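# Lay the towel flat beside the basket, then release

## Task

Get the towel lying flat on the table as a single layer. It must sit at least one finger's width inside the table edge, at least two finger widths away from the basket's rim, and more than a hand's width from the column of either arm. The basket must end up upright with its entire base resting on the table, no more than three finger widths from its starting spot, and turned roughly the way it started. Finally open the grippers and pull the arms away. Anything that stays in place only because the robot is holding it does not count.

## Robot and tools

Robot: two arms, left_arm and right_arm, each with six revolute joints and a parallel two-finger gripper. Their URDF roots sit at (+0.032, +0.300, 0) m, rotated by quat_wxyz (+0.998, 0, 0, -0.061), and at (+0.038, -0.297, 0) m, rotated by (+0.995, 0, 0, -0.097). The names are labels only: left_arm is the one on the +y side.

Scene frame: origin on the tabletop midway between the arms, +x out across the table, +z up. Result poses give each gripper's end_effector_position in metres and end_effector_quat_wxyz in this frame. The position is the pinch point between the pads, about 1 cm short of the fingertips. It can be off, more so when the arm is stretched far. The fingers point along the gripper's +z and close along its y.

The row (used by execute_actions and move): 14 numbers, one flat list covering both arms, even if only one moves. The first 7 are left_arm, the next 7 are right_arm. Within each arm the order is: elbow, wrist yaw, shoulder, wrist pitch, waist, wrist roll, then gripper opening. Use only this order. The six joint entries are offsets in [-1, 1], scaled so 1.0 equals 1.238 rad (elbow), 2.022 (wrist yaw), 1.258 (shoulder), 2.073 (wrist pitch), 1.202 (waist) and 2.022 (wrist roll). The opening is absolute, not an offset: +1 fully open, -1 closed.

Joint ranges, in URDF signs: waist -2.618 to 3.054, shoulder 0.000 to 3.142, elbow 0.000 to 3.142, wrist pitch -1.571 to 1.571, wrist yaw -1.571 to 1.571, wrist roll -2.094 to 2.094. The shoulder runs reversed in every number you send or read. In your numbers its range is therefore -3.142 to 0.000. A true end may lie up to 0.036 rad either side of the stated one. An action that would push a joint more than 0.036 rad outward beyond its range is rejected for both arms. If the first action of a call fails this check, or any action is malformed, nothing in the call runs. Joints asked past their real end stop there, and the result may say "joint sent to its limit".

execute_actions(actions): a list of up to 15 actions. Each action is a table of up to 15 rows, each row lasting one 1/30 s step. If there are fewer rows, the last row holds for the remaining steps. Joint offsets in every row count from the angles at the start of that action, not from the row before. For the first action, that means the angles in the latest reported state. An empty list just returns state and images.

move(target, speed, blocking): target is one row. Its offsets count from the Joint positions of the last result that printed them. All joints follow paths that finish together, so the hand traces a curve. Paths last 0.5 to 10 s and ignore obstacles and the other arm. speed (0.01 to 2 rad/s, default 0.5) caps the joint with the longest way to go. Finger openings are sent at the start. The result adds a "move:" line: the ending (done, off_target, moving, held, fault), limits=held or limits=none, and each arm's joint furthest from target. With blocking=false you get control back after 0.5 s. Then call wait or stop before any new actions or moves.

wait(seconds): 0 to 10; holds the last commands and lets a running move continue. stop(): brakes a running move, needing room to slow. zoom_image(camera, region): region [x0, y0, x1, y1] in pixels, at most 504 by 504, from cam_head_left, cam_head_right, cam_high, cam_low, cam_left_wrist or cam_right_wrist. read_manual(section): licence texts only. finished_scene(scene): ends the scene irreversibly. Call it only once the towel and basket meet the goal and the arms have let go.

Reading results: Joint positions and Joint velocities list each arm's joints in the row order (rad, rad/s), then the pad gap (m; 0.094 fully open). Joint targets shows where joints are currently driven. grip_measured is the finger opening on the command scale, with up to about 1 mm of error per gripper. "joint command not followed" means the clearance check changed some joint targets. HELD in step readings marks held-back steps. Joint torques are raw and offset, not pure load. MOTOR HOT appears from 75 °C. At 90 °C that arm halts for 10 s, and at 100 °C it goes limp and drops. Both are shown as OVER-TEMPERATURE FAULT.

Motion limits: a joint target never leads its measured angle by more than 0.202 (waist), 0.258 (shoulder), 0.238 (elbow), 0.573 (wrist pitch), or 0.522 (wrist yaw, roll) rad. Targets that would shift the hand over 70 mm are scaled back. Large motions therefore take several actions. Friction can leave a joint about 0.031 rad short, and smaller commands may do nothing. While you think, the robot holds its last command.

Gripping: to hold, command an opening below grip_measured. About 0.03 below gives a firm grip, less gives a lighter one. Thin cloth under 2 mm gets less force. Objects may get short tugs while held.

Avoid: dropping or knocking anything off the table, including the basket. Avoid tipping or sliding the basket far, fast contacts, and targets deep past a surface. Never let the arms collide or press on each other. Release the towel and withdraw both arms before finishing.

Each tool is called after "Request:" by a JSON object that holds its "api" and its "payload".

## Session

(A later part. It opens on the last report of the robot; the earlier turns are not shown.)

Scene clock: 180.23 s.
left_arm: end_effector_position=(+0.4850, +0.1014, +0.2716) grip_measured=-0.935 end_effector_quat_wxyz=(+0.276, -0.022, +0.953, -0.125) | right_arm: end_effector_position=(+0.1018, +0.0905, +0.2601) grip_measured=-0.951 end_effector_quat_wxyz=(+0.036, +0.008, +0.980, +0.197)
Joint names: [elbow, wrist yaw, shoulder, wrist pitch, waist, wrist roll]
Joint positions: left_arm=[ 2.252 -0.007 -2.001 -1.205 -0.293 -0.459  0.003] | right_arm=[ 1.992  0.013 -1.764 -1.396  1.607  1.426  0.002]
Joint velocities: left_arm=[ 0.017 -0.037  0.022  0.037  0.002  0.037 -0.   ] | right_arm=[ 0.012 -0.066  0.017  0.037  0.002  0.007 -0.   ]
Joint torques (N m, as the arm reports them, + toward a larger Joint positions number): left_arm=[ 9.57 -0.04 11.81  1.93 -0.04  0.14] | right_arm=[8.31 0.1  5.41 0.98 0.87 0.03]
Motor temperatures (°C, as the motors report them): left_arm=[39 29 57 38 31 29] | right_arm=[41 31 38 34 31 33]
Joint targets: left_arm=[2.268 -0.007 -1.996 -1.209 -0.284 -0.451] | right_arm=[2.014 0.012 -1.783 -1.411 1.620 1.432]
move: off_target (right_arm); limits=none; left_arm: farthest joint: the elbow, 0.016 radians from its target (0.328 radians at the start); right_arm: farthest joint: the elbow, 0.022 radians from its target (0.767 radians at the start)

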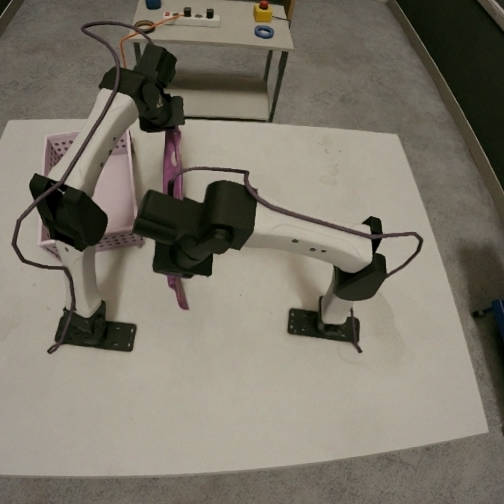

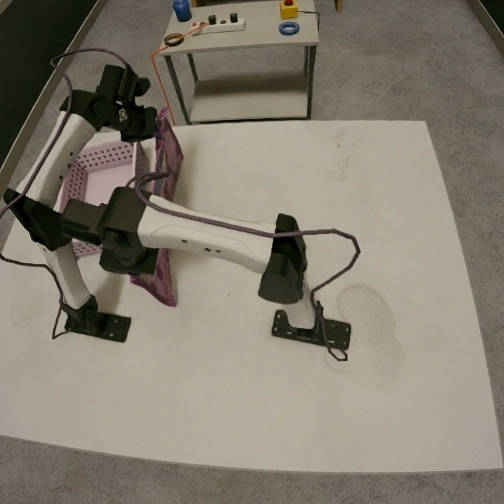

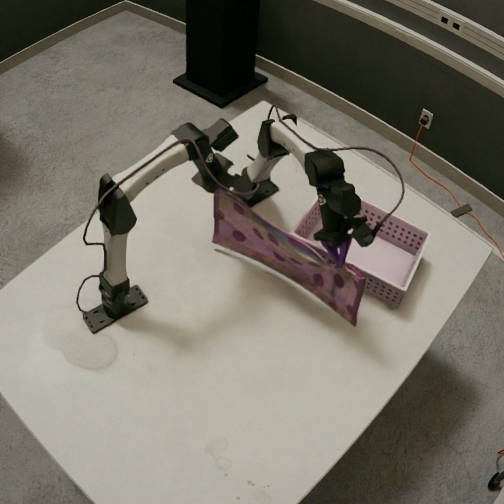

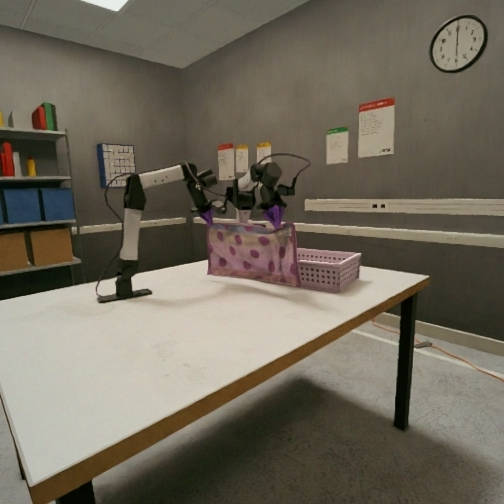

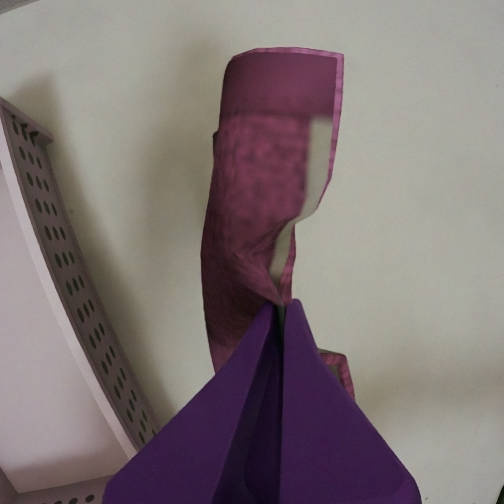

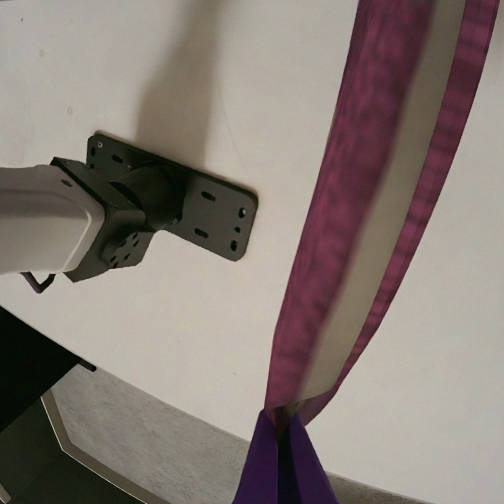

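Request:
{"api": "move", "payload": {"target": [-0.16,0,-0.11,0.215,-0.178,-0.1,-1, -0.45,0,0.262,0,-0.065,-0.035,-1], "speed": 0.7}}

Request:
{"api": "zoom_image", "payload": {"camera": "cam_head_left", "region": [120,120,330,330]}}

Scene clock: 188.63 s.
left_arm: end_effector_position=(+0.4949, -0.0360, +0.2019) grip_measured=-0.935 end_effector_quat_wxyz=(+0.289, -0.014, +0.933, -0.213) | right_arm: end_effector_position=(+0.1031, -0.0274, +0.1925) grip_measured=-0.951 end_effector_quat_wxyz=(+0.027, +0.009, +0.996, +0.081)
Joint names: [elbow, wrist yaw, shoulder, wrist pitch, waist, wrist roll]
Joint positions: left_arm=[ 2.073 -0.005 -2.127 -0.782 -0.507 -0.657  0.003] | right_arm=[ 1.452  0.018 -1.456 -1.396  1.539  1.362  0.002]
Joint velocities: left_arm=[-0.012 -0.007 -0.002  0.007 -0.022  0.037  0.   ] | right_arm=[ 0.002 -0.007 -0.002  0.037  0.012 -0.095  0.001]
Joint torques (N m, as the arm reports them, + toward a larger Joint positions number): left_arm=[ 7.74 -0.07 12.39  2.42 -0.67  0.02] | right_arm=[ 5.47  0.07  5.6   0.67 -0.65 -0.08]
Motor temperatures (°C, as the motors report them): left_arm=[40 29 57 38 31 29] | right_arm=[42 31 38 34 31 33]
Joint targets: left_arm=[2.054 -0.007 -2.140 -0.759 -0.507 -0.662] | right_arm=[1.435 0.013 -1.434 -1.396 1.529 1.355]
move: off_target (left_arm, right_arm); limits=none; left_arm: farthest joint: the wrist pitch, 0.023 radians from its target (0.446 radians at the start); right_arm: farthest joint: the shoulder, 0.022 radians from its target (0.330 radians at the start)

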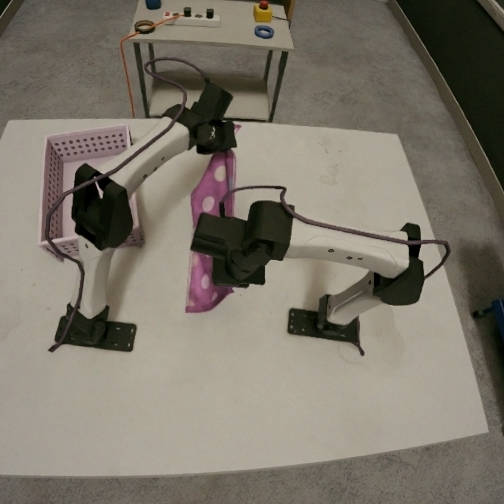

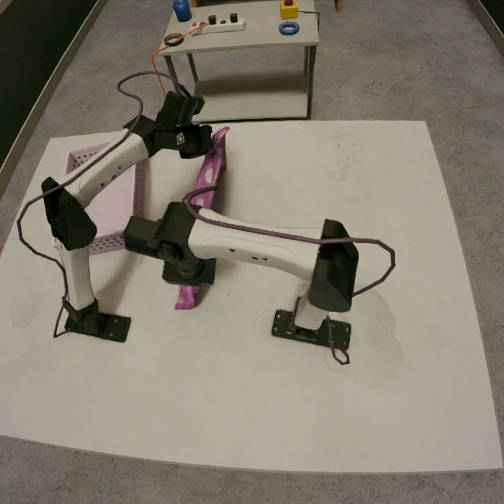

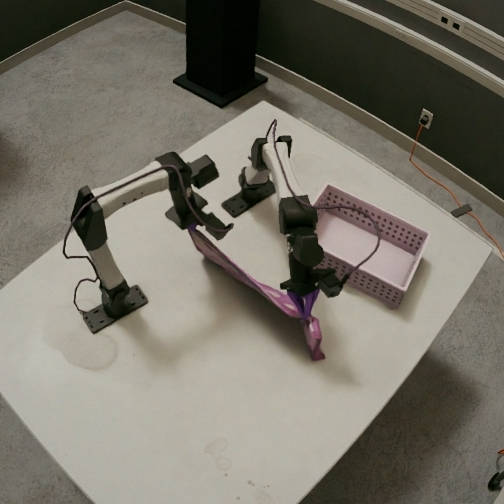

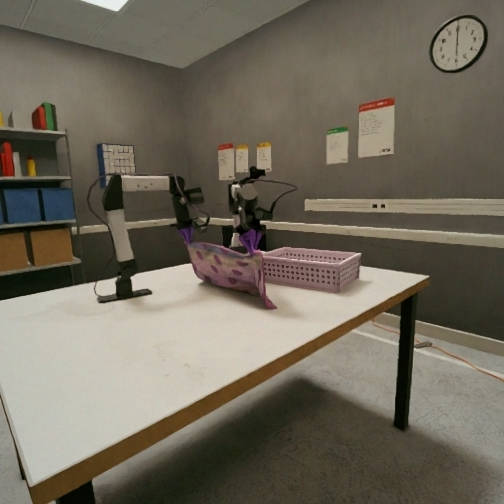

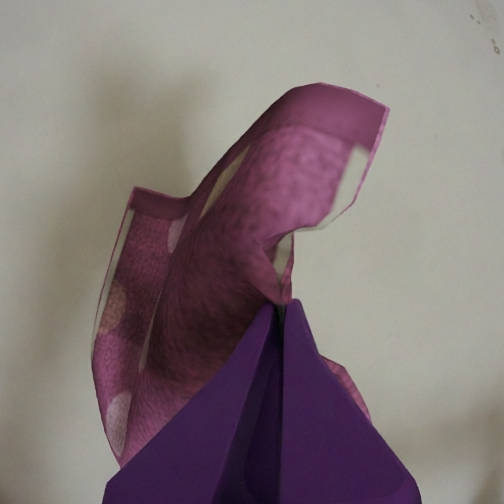

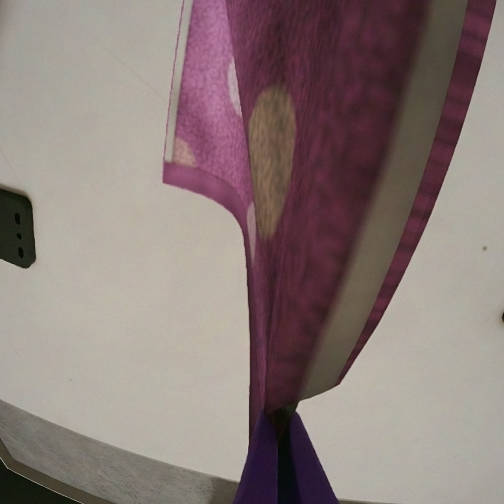

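Region (120, 120, 330, 330) of cam_head_left's 504x504 image, scaled by 2.400, with more detail than that image has.

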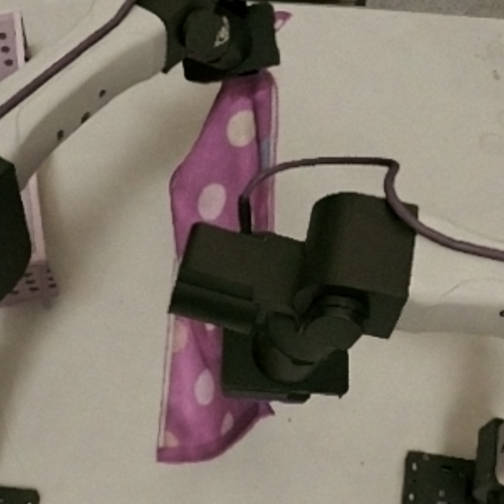

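Request:
{"api": "move", "payload": {"target": [0.015,0,-0.345,0.298,-0.148,-0.03,-1, -0.655,0,0.2,0.195,-0.24,-0.105,-1], "speed": 0.45}}

Scene clock: 197.73 s.
left_arm: end_effector_position=(+0.5061, -0.1872, +0.0539) grip_measured=-0.935 end_effector_quat_wxyz=(+0.325, +0.038, +0.895, -0.303) | right_arm: end_effector_position=(+0.1219, -0.1519, +0.0344) grip_measured=-0.951 end_effector_quat_wxyz=(+0.008, +0.044, +0.999, -0.009)
Joint names: [elbow, wrist yaw, shoulder, wrist pitch, waist, wrist roll]
Joint positions: left_arm=[ 2.073 -0.005 -2.548 -0.176 -0.677 -0.712  0.003] | right_arm=[ 0.656  0.022 -1.226 -1.01   1.262  1.156  0.002]
Joint velocities: left_arm=[-0.017 -0.11   0.007 -0.007 -0.012  0.007 -0.   ] | right_arm=[ 0.012 -0.095 -0.012 -0.037  0.002 -0.051 -0.   ]
Joint torques (N m, as the arm reports them, + toward a larger Joint positions number): left_arm=[10.86 -0.05 15.45  2.53 -1.18  0.01] | right_arm=[ 5.26  0.07  3.34  0.49 -0.79 -0.06]
Motor temperatures (°C, as the motors report them): left_arm=[41 29 58 40 31 29] | right_arm=[41 31 38 34 31 33]
Joint targets: left_arm=[2.092 -0.005 -2.561 -0.165 -0.684 -0.717] | right_arm=[0.641 0.018 -1.205 -0.992 1.250 1.150]
move: off_target (right_arm); limits=none; left_arm: farthest joint: the elbow, 0.018 radians from its target (0.018 radians at the start); right_arm: farthest joint: the shoulder, 0.022 radians from its target (0.252 radians at the start)

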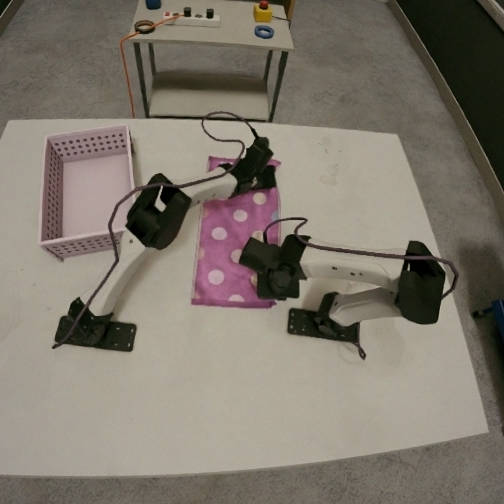

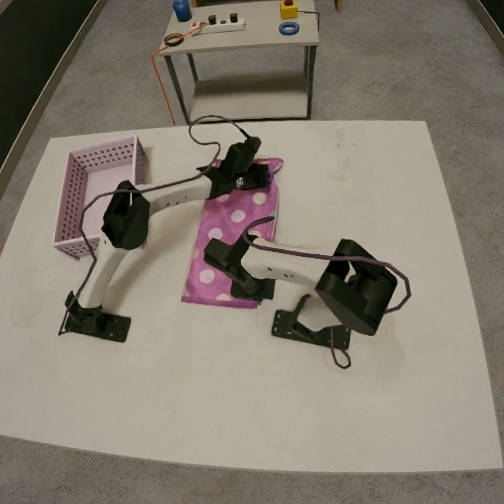

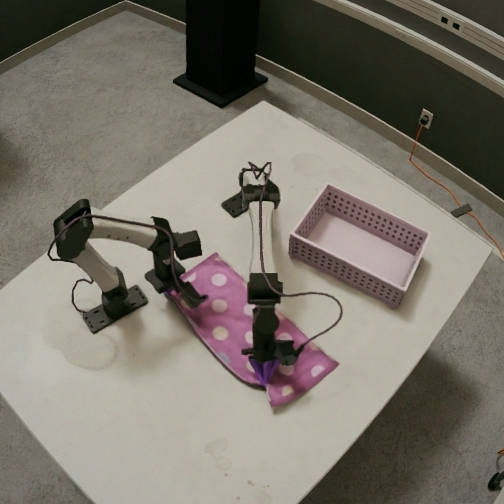

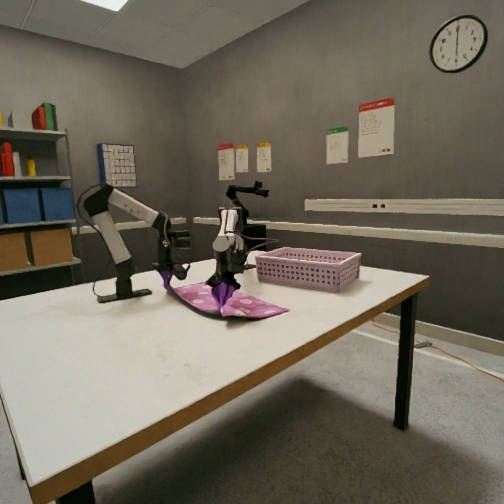

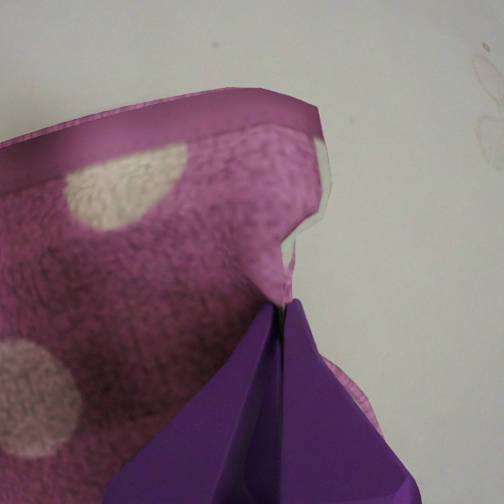

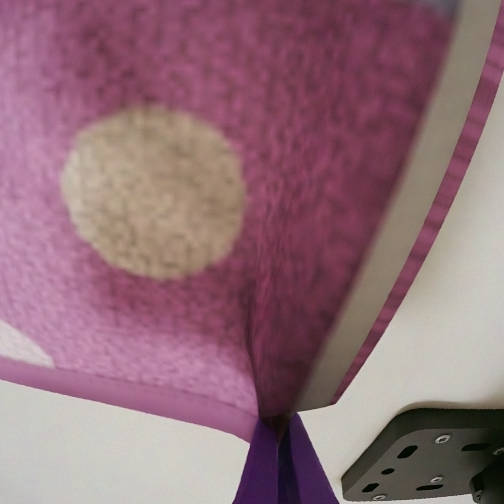

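Request:
{"api": "move", "payload": {"target": [0,0,0.02,0,0,0,0, 0,0,0,0,0,0,0]}}

Request:
{"api": "move", "payload": {"target": [-0.3,0,0.6,-0.3,0.1,0.35,0, 0.3,0,0.2,-0.15,-0.6,-0.5,0], "speed": 0.8}}

Scene clock: 201.47 s.
left_arm: end_effector_position=(+0.5071, -0.1881, +0.0694) grip_measured=-0.002 end_effector_quat_wxyz=(+0.333, +0.038, +0.890, -0.310) | right_arm: end_effector_position=(+0.1220, -0.1519, +0.0344) grip_measured=-0.002 end_effector_quat_wxyz=(+0.008, +0.044, +0.999, -0.009)
Joint names: [elbow, wrist yaw, shoulder, wrist pitch, waist, wrist roll]
Joint positions: left_arm=[ 2.073 -0.005 -2.524 -0.175 -0.677 -0.712  0.047] | right_arm=[ 0.656  0.022 -1.226 -1.01   1.262  1.156  0.047]
Joint velocities: left_arm=[ 0.002 -0.066 -0.007 -0.037 -0.007 -0.022 -0.   ] | right_arm=[-0.002  0.081  0.012 -0.051  0.002  0.066 -0.001]
Joint torques (N m, as the arm reports them, + toward a larger Joint positions number): left_arm=[ 9.57 -0.05 16.59  2.44 -0.69  0.07] | right_arm=[6.38 0.11 1.93 0.28 0.03 0.  ]
Motor temperatures (°C, as the motors report them): left_arm=[41 29 60 40 31 29] | right_arm=[41 31 38 34 31 33]
Joint targets: left_arm=[2.073 -0.005 -2.522 -0.175 -0.677 -0.712] | right_arm=[0.656 0.022 -1.226 -1.010 1.262 1.156]
move: done; limits=none; left_arm: farthest joint: the shoulder, 0.001 radians from its target (0.025 radians at the start); right_arm: farthest joint: the waist, 0.000 radians from its target (0.000 radians at the start)

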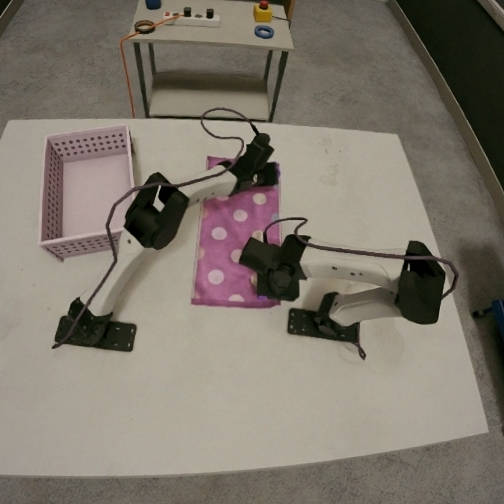

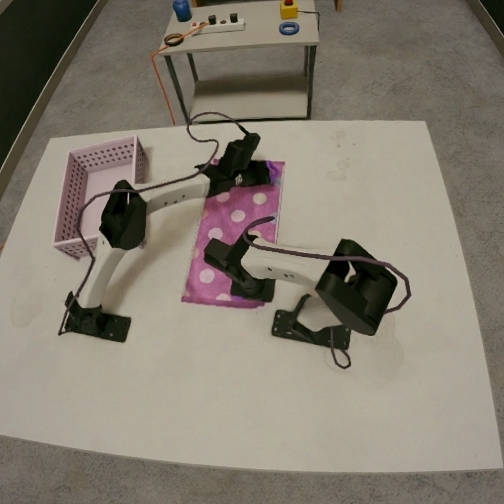

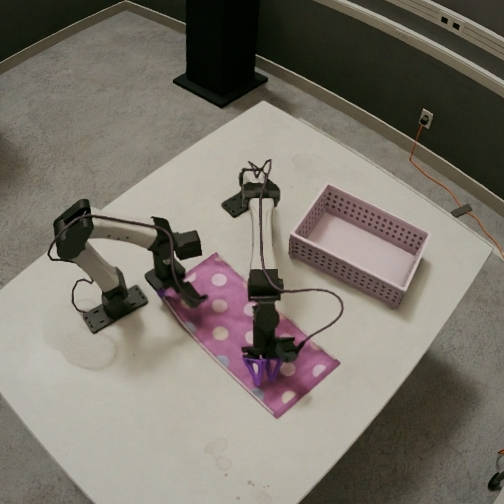

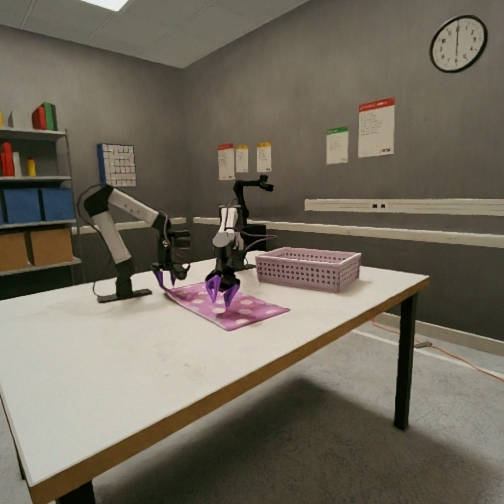

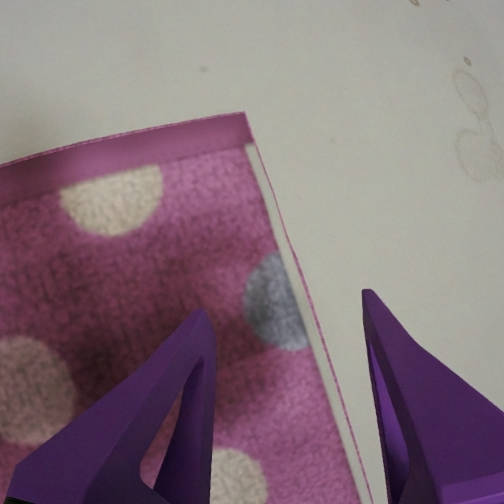

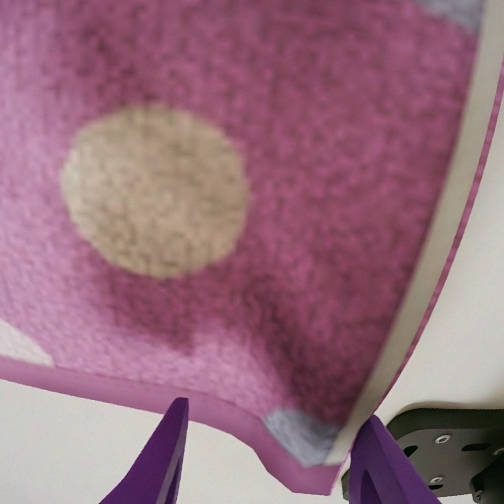

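Scene clock: 203.63 s.
left_arm: end_effector_position=(+0.4071, -0.0083, +0.2418) grip_measured=-0.002 end_effector_quat_wxyz=(+0.343, +0.309, +0.879, -0.123) | right_arm: end_effector_position=(+0.2158, -0.2337, +0.1627) grip_measured=-0.002 end_effector_quat_wxyz=(+0.140, -0.101, +0.985, +0.026)
Joint names: [elbow, wrist yaw, shoulder, wrist pitch, waist, wrist roll]
Joint positions: left_arm=[ 1.726 -0.005 -1.767 -0.784 -0.567 -0.011  0.047] | right_arm=[ 1.009  0.021 -0.991 -1.304  0.553  0.151  0.047]
Joint velocities: left_arm=[-0.007 -0.051 -0.007 -0.051 -0.007  0.007  0.   ] | right_arm=[ 0.002 -0.007 -0.027 -0.037 -0.007  0.022 -0.   ]
Joint torques (N m, as the arm reports them, + toward a larger Joint positions number): left_arm=[ 7.35 -0.01  9.84  2.05  0.    0.09] | right_arm=[ 8.41  0.04  1.81  0.8  -0.78 -0.07]
Motor temperatures (°C, as the motors report them): left_arm=[41 29 60 40 31 29] | right_arm=[41 31 38 34 31 33]
Joint targets: left_arm=[1.702 -0.005 -1.769 -0.797 -0.557 -0.004] | right_arm=[1.027 0.022 -0.975 -1.321 0.541 0.145]
move: off_target (left_arm); limits=none; left_arm: farthest joint: the elbow, 0.024 radians from its target (0.372 radians at the start); right_arm: farthest joint: the elbow, 0.018 radians from its target (0.371 radians at the start)

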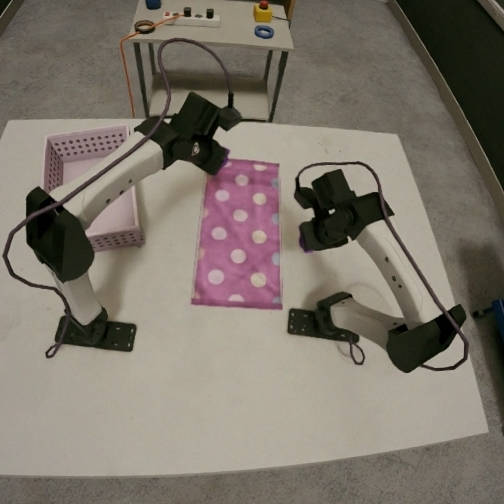

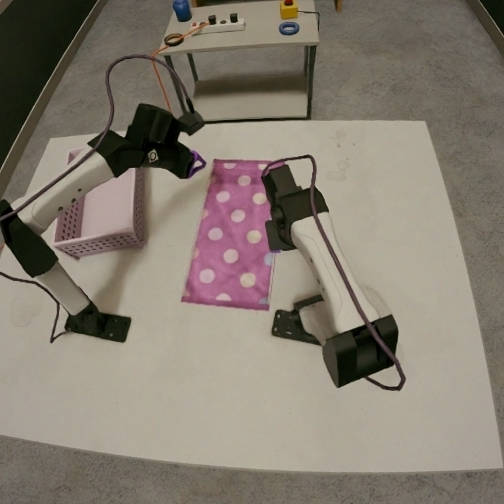

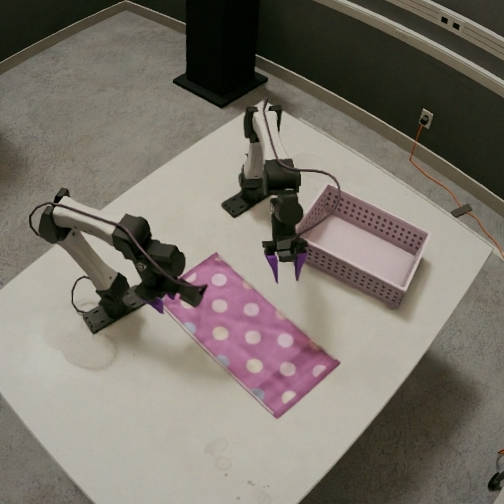

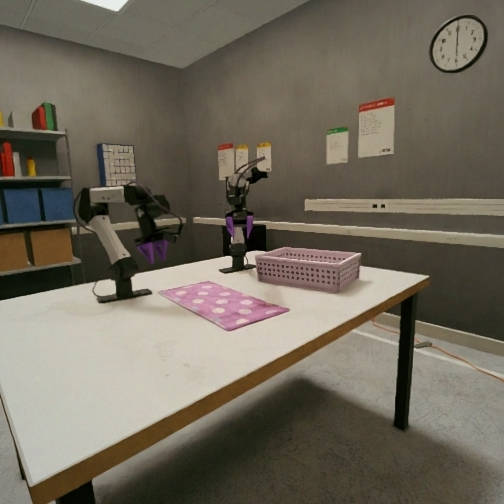

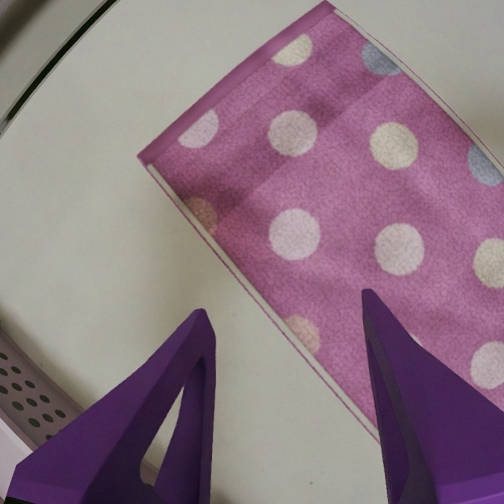

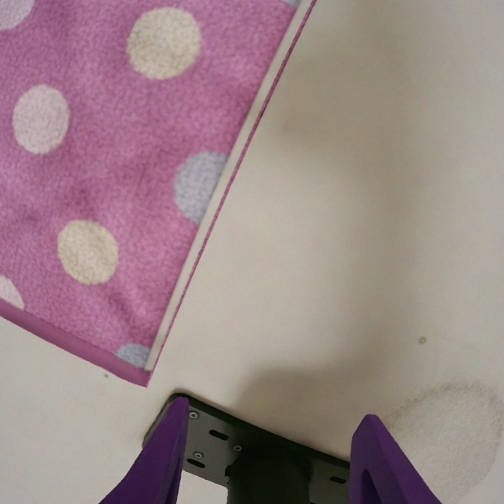

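Request:
{"api": "move", "payload": {"target": [0.315,0,-0.485,-0.22,0,0,-1, 0,0,0.2,0,-0.7,0,0], "speed": 0.7}}

Request:
{"api": "execute_actions", "payload": {"actions": [[[0,0,-0.04,0,0,0,-1, 0,0,0,0,0,0,0]],[[0,0,-0.04,0,0,0,-1, 0,0,0,0,0,0,0]],[[0,0,-0.035,0,0.045,0,-1, 0,0,0,0,0,0,0]],[[0,0,-0.035,0,0.045,0,-1, 0,0,0,0,0,0,0]],[[0,0,-0.035,0,0.045,0,-1, 0,0,0,0,0,0,0]],[[0,0,-0.035,0,0.045,0,-1, 0,0,0,0,0,0,0]]]}}

Scene clock: 214.47 s.
left_arm: end_effector_position=(+0.4017, -0.0039, +0.0457) grip_measured=-0.998 end_effector_quat_wxyz=(+0.035, +0.332, +0.942, -0.010) | right_arm: end_effector_position=(+0.1901, -0.3777, +0.2003) grip_measured=-0.002 end_effector_quat_wxyz=(+0.251, +0.298, +0.920, -0.051)
Joint names: [elbow, wrist yaw, shoulder, wrist pitch, waist, wrist roll]
Joint positions: left_arm=[ 2.098 -0.005 -2.367 -1.229 -0.567 -0.011  0.   ] | right_arm=[ 1.009  0.021 -0.757 -1.305 -0.277  0.151  0.047]
Joint velocities: left_arm=[-0.002 -0.022  0.022 -0.051 -0.002 -0.007 -0.001] | right_arm=[-0.007 -0.022  0.002  0.022 -0.007  0.051  0.   ]
Joint torques (N m, as the arm reports them, + toward a larger Joint positions number): left_arm=[ 9.54 -0.01 13.5   0.65 -0.72  0.02] | right_arm=[ 6.84  0.04  0.26  1.45 -0.8   0.  ]
Motor temperatures (°C, as the motors report them): left_arm=[41 29 58 40 31 29] | right_arm=[42 31 37 34 31 33]
Joint targets: left_arm=[2.116 -0.005 -2.377 -1.240 -0.567 -0.011] | right_arm=[1.009 0.021 -0.739 -1.304 -0.289 0.151]
move: done; limits=none; left_arm: farthest joint: the elbow, 0.018 radians from its target (0.390 radians at the start); right_arm: farthest joint: the shoulder, 0.018 radians from its target (0.252 radians at the start)

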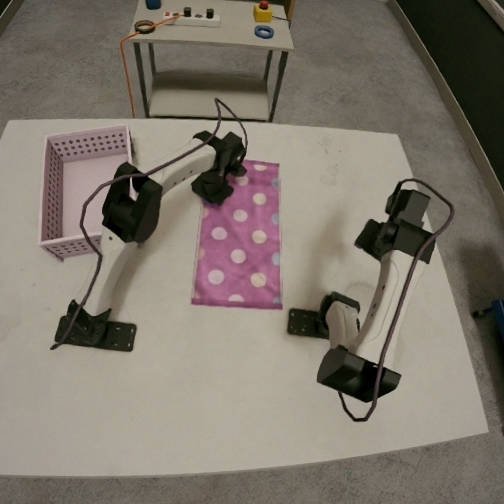

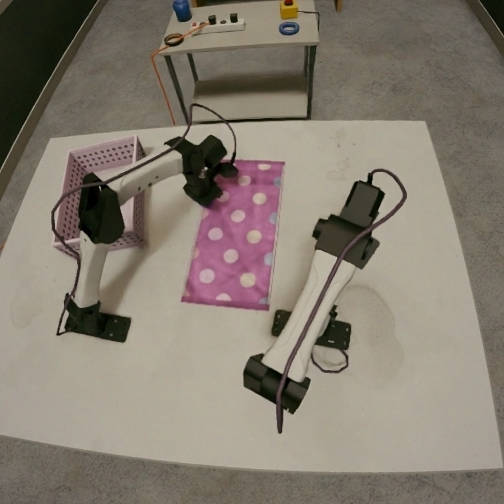

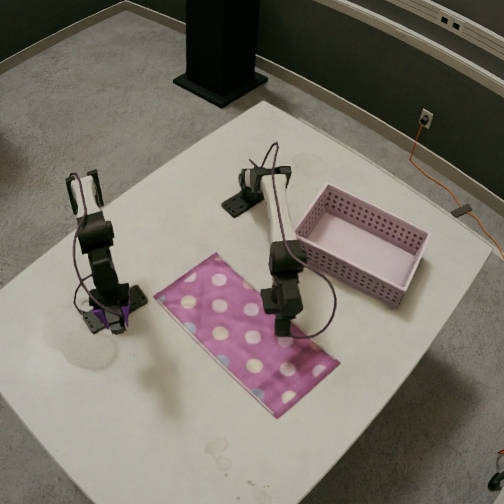

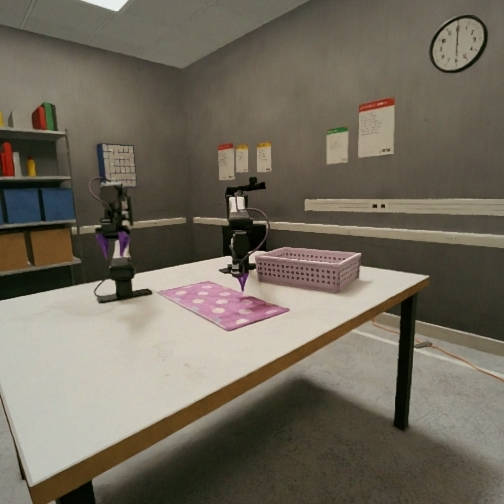

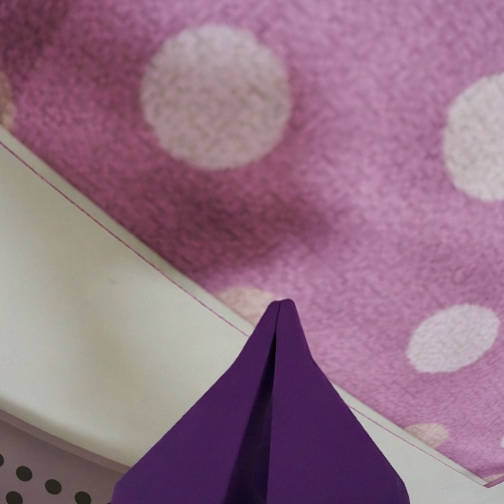

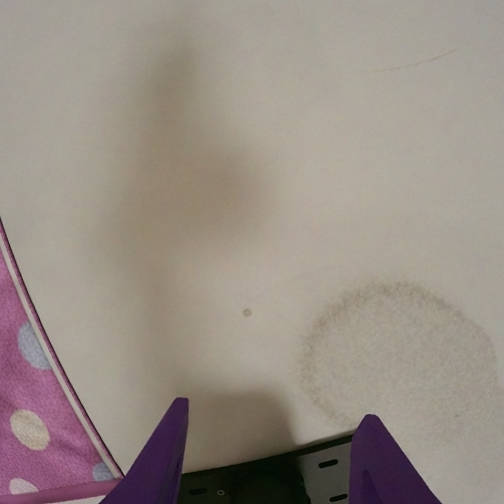

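Scene clock: 217.47 s.
left_arm: end_effector_position=(+0.4440, +0.0649, +0.0205) grip_measured=-0.998 end_effector_quat_wxyz=(+0.005, +0.245, +0.969, -0.019) | right_arm: end_effector_position=(+0.1901, -0.3777, +0.2003) grip_measured=-0.002 end_effector_quat_wxyz=(+0.251, +0.298, +0.920, -0.051)
Joint names: [elbow, wrist yaw, shoulder, wrist pitch, waist, wrist roll]
Joint positions: left_arm=[ 2.098  0.034 -2.422 -1.228 -0.383 -0.011  0.   ] | right_arm=[ 1.009  0.021 -0.757 -1.305 -0.277  0.151  0.047]
Joint velocities: left_arm=[ 0.002 -0.037  0.002 -0.022 -0.017 -0.037 -0.   ] | right_arm=[-0.012 -0.007  0.017 -0.051 -0.007  0.007 -0.001]
Joint torques (N m, as the arm reports them, + toward a larger Joint positions number): left_arm=[ 7.99 -0.09 11.03  0.62 -0.11  0.02] | right_arm=[ 6.84  0.03 -0.91  1.45  0.    0.  ]
Motor temperatures (°C, as the motors report them): left_arm=[41 29 58 39 31 29] | right_arm=[42 31 36 35 31 33]
Joint targets: left_arm=[2.098 0.024 -2.466 -1.228 -0.376 -0.011] | right_arm=[1.009 0.021 -0.757 -1.305 -0.277 0.151]
Step readings (joint positions; steps 1 to 15: 1st action; 16 to 30: 2nd action; 31 to 45: 3rd action; 46 to 60: 4th action; 61 to 75: 5th action; 76 to 90: 6th action):
0: left_arm=[2.098 -0.005 -2.367 -1.229 -0.567 -0.011] | right_arm=[1.009 0.021 -0.757 -1.305 -0.277 0.151]
1: left_arm=[2.098 -0.005 -2.370 -1.230 -0.567 -0.011] | right_arm=[1.009 0.021 -0.757 -1.305 -0.277 0.151]
2: left_arm=[2.098 -0.005 -2.373 -1.229 -0.567 -0.011] | right_arm=[1.009 0.021 -0.757 -1.305 -0.277 0.151]
4: left_arm=[2.098 -0.005 -2.384 -1.229 -0.567 -0.011] | right_arm=[1.009 0.021 -0.757 -1.305 -0.277 0.151]
8: left_arm=[2.098 -0.005 -2.402 -1.229 -0.567 -0.011] | right_arm=[1.009 0.021 -0.757 -1.305 -0.277 0.151]
15: left_arm=[2.098 -0.005 -2.403 -1.229 -0.567 -0.011] | right_arm=[1.009 0.021 -0.757 -1.305 -0.277 0.151]
16: left_arm=[2.098 -0.005 -2.406 -1.229 -0.567 -0.011] | right_arm=[1.009 0.021 -0.757 -1.305 -0.277 0.151]
17: left_arm=[2.098 -0.005 -2.408 -1.228 -0.567 -0.011] | right_arm=[1.009 0.021 -0.757 -1.305 -0.277 0.151]
19: left_arm=[2.098 -0.005 -2.420 -1.228 -0.567 -0.011] | right_arm=[1.009 0.021 -0.757 -1.305 -0.277 0.151]
23: left_arm=[2.098 -0.005 -2.422 -1.228 -0.567 -0.011] | right_arm=[1.009 0.021 -0.757 -1.305 -0.277 0.151]
30: left_arm=[2.098 -0.005 -2.422 -1.228 -0.567 -0.011] | right_arm=[1.009 0.021 -0.757 -1.305 -0.277 0.151]
31: left_arm=[2.098 -0.004 -2.422 -1.228 -0.564 -0.011] | right_arm=[1.009 0.021 -0.757 -1.305 -0.277 0.151]
32: left_arm=[2.098 -0.001 -2.422 -1.228 -0.560 -0.011] | right_arm=[1.009 0.021 -0.757 -1.305 -0.277 0.151]
34: left_arm=[2.098 0.004 -2.422 -1.228 -0.546 -0.011] | right_arm=[1.009 0.021 -0.757 -1.305 -0.277 0.151]
38: left_arm=[2.098 0.004 -2.422 -1.228 -0.523 -0.011] | right_arm=[1.009 0.021 -0.757 -1.305 -0.277 0.151]
45: left_arm=[2.098 0.004 -2.422 -1.228 -0.521 -0.011] | right_arm=[1.009 0.021 -0.757 -1.305 -0.277 0.151]
46: left_arm=[2.098 0.005 -2.422 -1.228 -0.518 -0.011] | right_arm=[1.009 0.021 -0.757 -1.305 -0.277 0.151]
47: left_arm=[2.098 0.010 -2.422 -1.228 -0.514 -0.011] | right_arm=[1.009 0.021 -0.757 -1.305 -0.277 0.151]
49: left_arm=[2.098 0.013 -2.422 -1.228 -0.501 -0.011] | right_arm=[1.009 0.021 -0.757 -1.305 -0.277 0.151]
53: left_arm=[2.098 0.014 -2.422 -1.228 -0.478 -0.011] | right_arm=[1.009 0.021 -0.757 -1.305 -0.277 0.151]
60: left_arm=[2.098 0.014 -2.422 -1.228 -0.476 -0.011] | right_arm=[1.009 0.021 -0.757 -1.305 -0.277 0.151]
61: left_arm=[2.098 0.016 -2.422 -1.228 -0.473 -0.011] | right_arm=[1.009 0.021 -0.757 -1.305 -0.277 0.151]
62: left_arm=[2.098 0.020 -2.422 -1.228 -0.468 -0.011] | right_arm=[1.009 0.021 -0.757 -1.305 -0.277 0.151]
64: left_arm=[2.098 0.023 -2.422 -1.228 -0.455 -0.011] | right_arm=[1.009 0.021 -0.757 -1.305 -0.277 0.151]
68: left_arm=[2.098 0.024 -2.422 -1.228 -0.432 -0.011] | right_arm=[1.009 0.021 -0.757 -1.305 -0.277 0.151]
75: left_arm=[2.098 0.024 -2.422 -1.228 -0.430 -0.011] | right_arm=[1.009 0.021 -0.757 -1.305 -0.277 0.151]
76: left_arm=[2.098 0.026 -2.422 -1.228 -0.426 -0.011] | right_arm=[1.009 0.021 -0.757 -1.305 -0.277 0.151]
77: left_arm=[2.098 0.030 -2.422 -1.228 -0.423 -0.011] | right_arm=[1.009 0.021 -0.757 -1.305 -0.277 0.151]
79: left_arm=[2.098 0.033 -2.422 -1.228 -0.409 -0.011] | right_arm=[1.009 0.021 -0.757 -1.305 -0.277 0.151]
83: left_arm=[2.098 0.034 -2.422 -1.228 -0.386 -0.011] | right_arm=[1.009 0.021 -0.757 -1.305 -0.277 0.151]
90: Joint positions above

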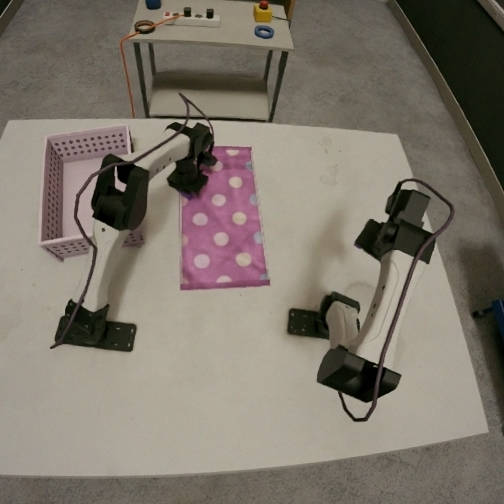

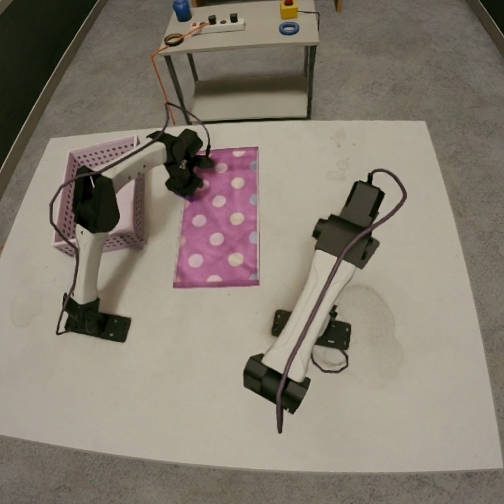

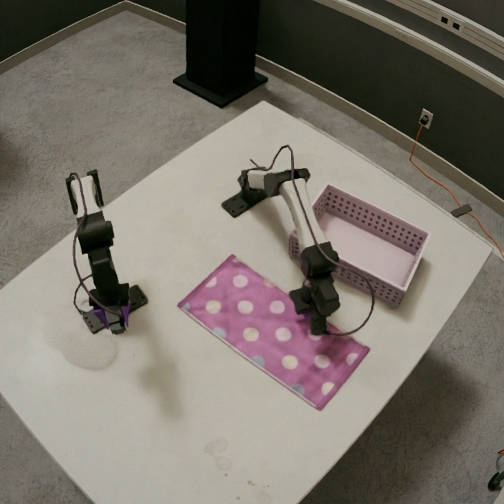

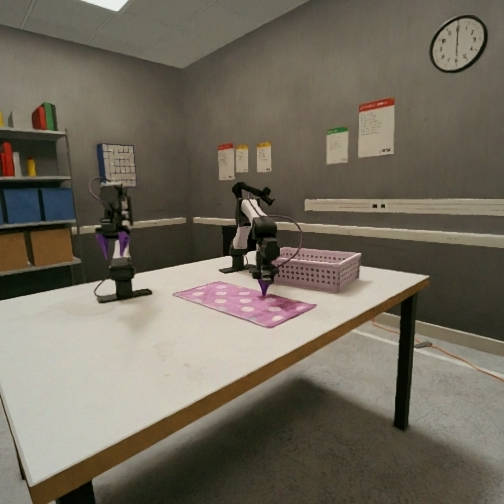

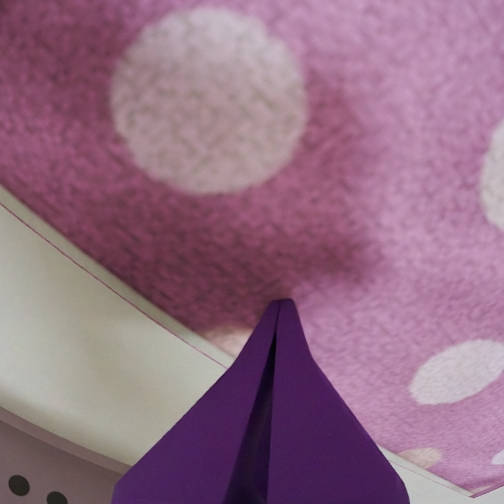

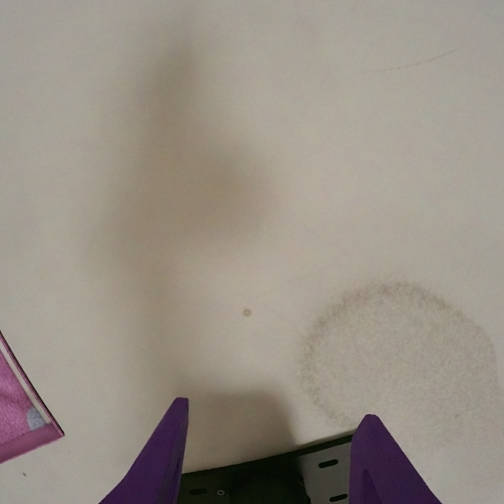

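Request:
{"api": "move", "payload": {"target": [-0.4,0,1,0,0,0,-1, 0,0,0,0,0,0,0], "speed": 0.9}}

Scene clock: 222.43 s.
left_arm: end_effector_position=(+0.2787, +0.1564, +0.3502) grip_measured=-0.998 end_effector_quat_wxyz=(+0.378, +0.231, +0.889, -0.116) | right_arm: end_effector_position=(+0.1901, -0.3777, +0.2003) grip_measured=-0.002 end_effector_quat_wxyz=(+0.251, +0.298, +0.920, -0.051)
Joint names: [elbow, wrist yaw, shoulder, wrist pitch, waist, wrist roll]
Joint positions: left_arm=[ 1.626  0.034 -1.162 -1.223 -0.383 -0.011  0.   ] | right_arm=[ 1.009  0.021 -0.757 -1.305 -0.277  0.151  0.047]
Joint velocities: left_arm=[-0.022 -0.037  0.002 -0.037  0.027  0.007 -0.001] | right_arm=[ 0.007 -0.037  0.002  0.066  0.007 -0.022 -0.   ]
Joint torques (N m, as the arm reports them, + toward a larger Joint positions number): left_arm=[ 5.92  0.    2.41  2.24 -0.72  0.01] | right_arm=[ 6.82  0.03 -0.92  1.45  0.01  0.  ]
Motor temperatures (°C, as the motors report them): left_arm=[41 29 58 38 31 29] | right_arm=[42 31 36 35 31 33]
Joint targets: left_arm=[1.603 0.034 -1.164 -1.228 -0.383 -0.011] | right_arm=[1.009 0.021 -0.757 -1.305 -0.277 0.151]
move: off_target (left_arm); limits=none; left_arm: farthest joint: the elbow, 0.024 radians from its target (0.496 radians at the start); right_arm: farthest joint: the waist, 0.000 radians from its target (0.000 radians at the start)

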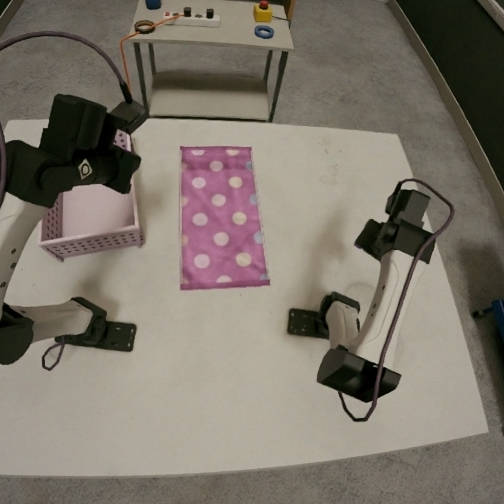

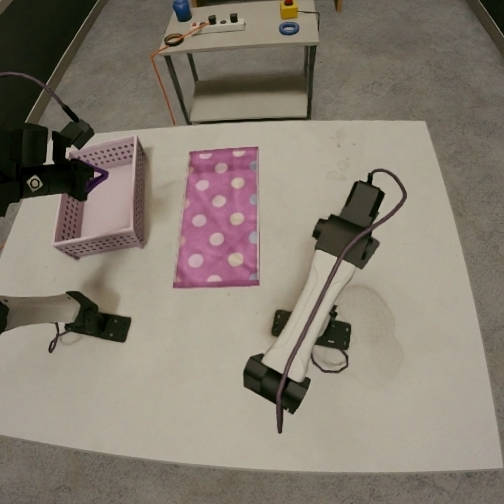

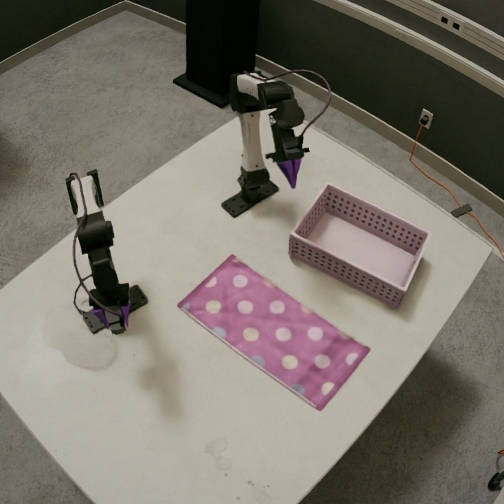

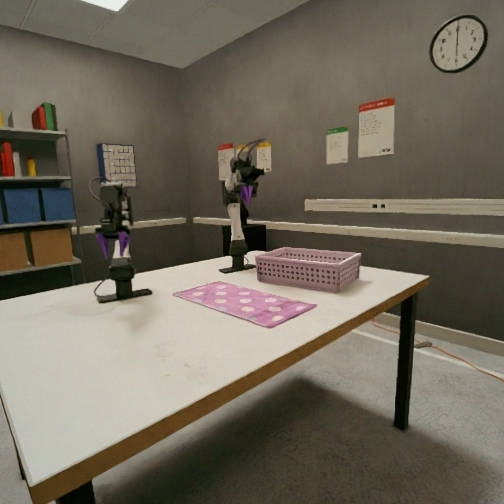

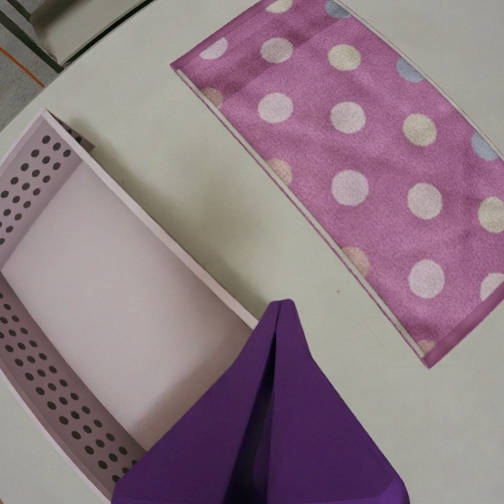

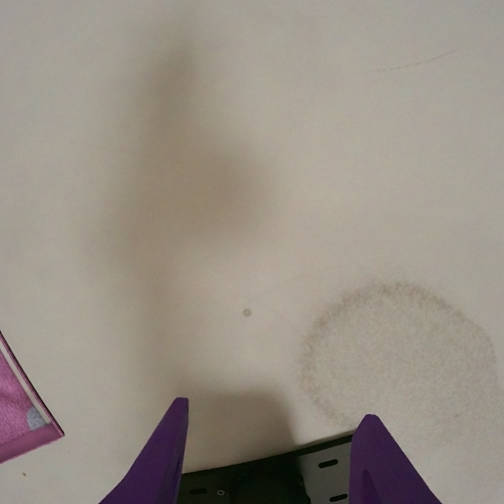

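Request:
{"api": "finished_scene", "payload": {"scene": 1}}

The scene is finished: the task was done.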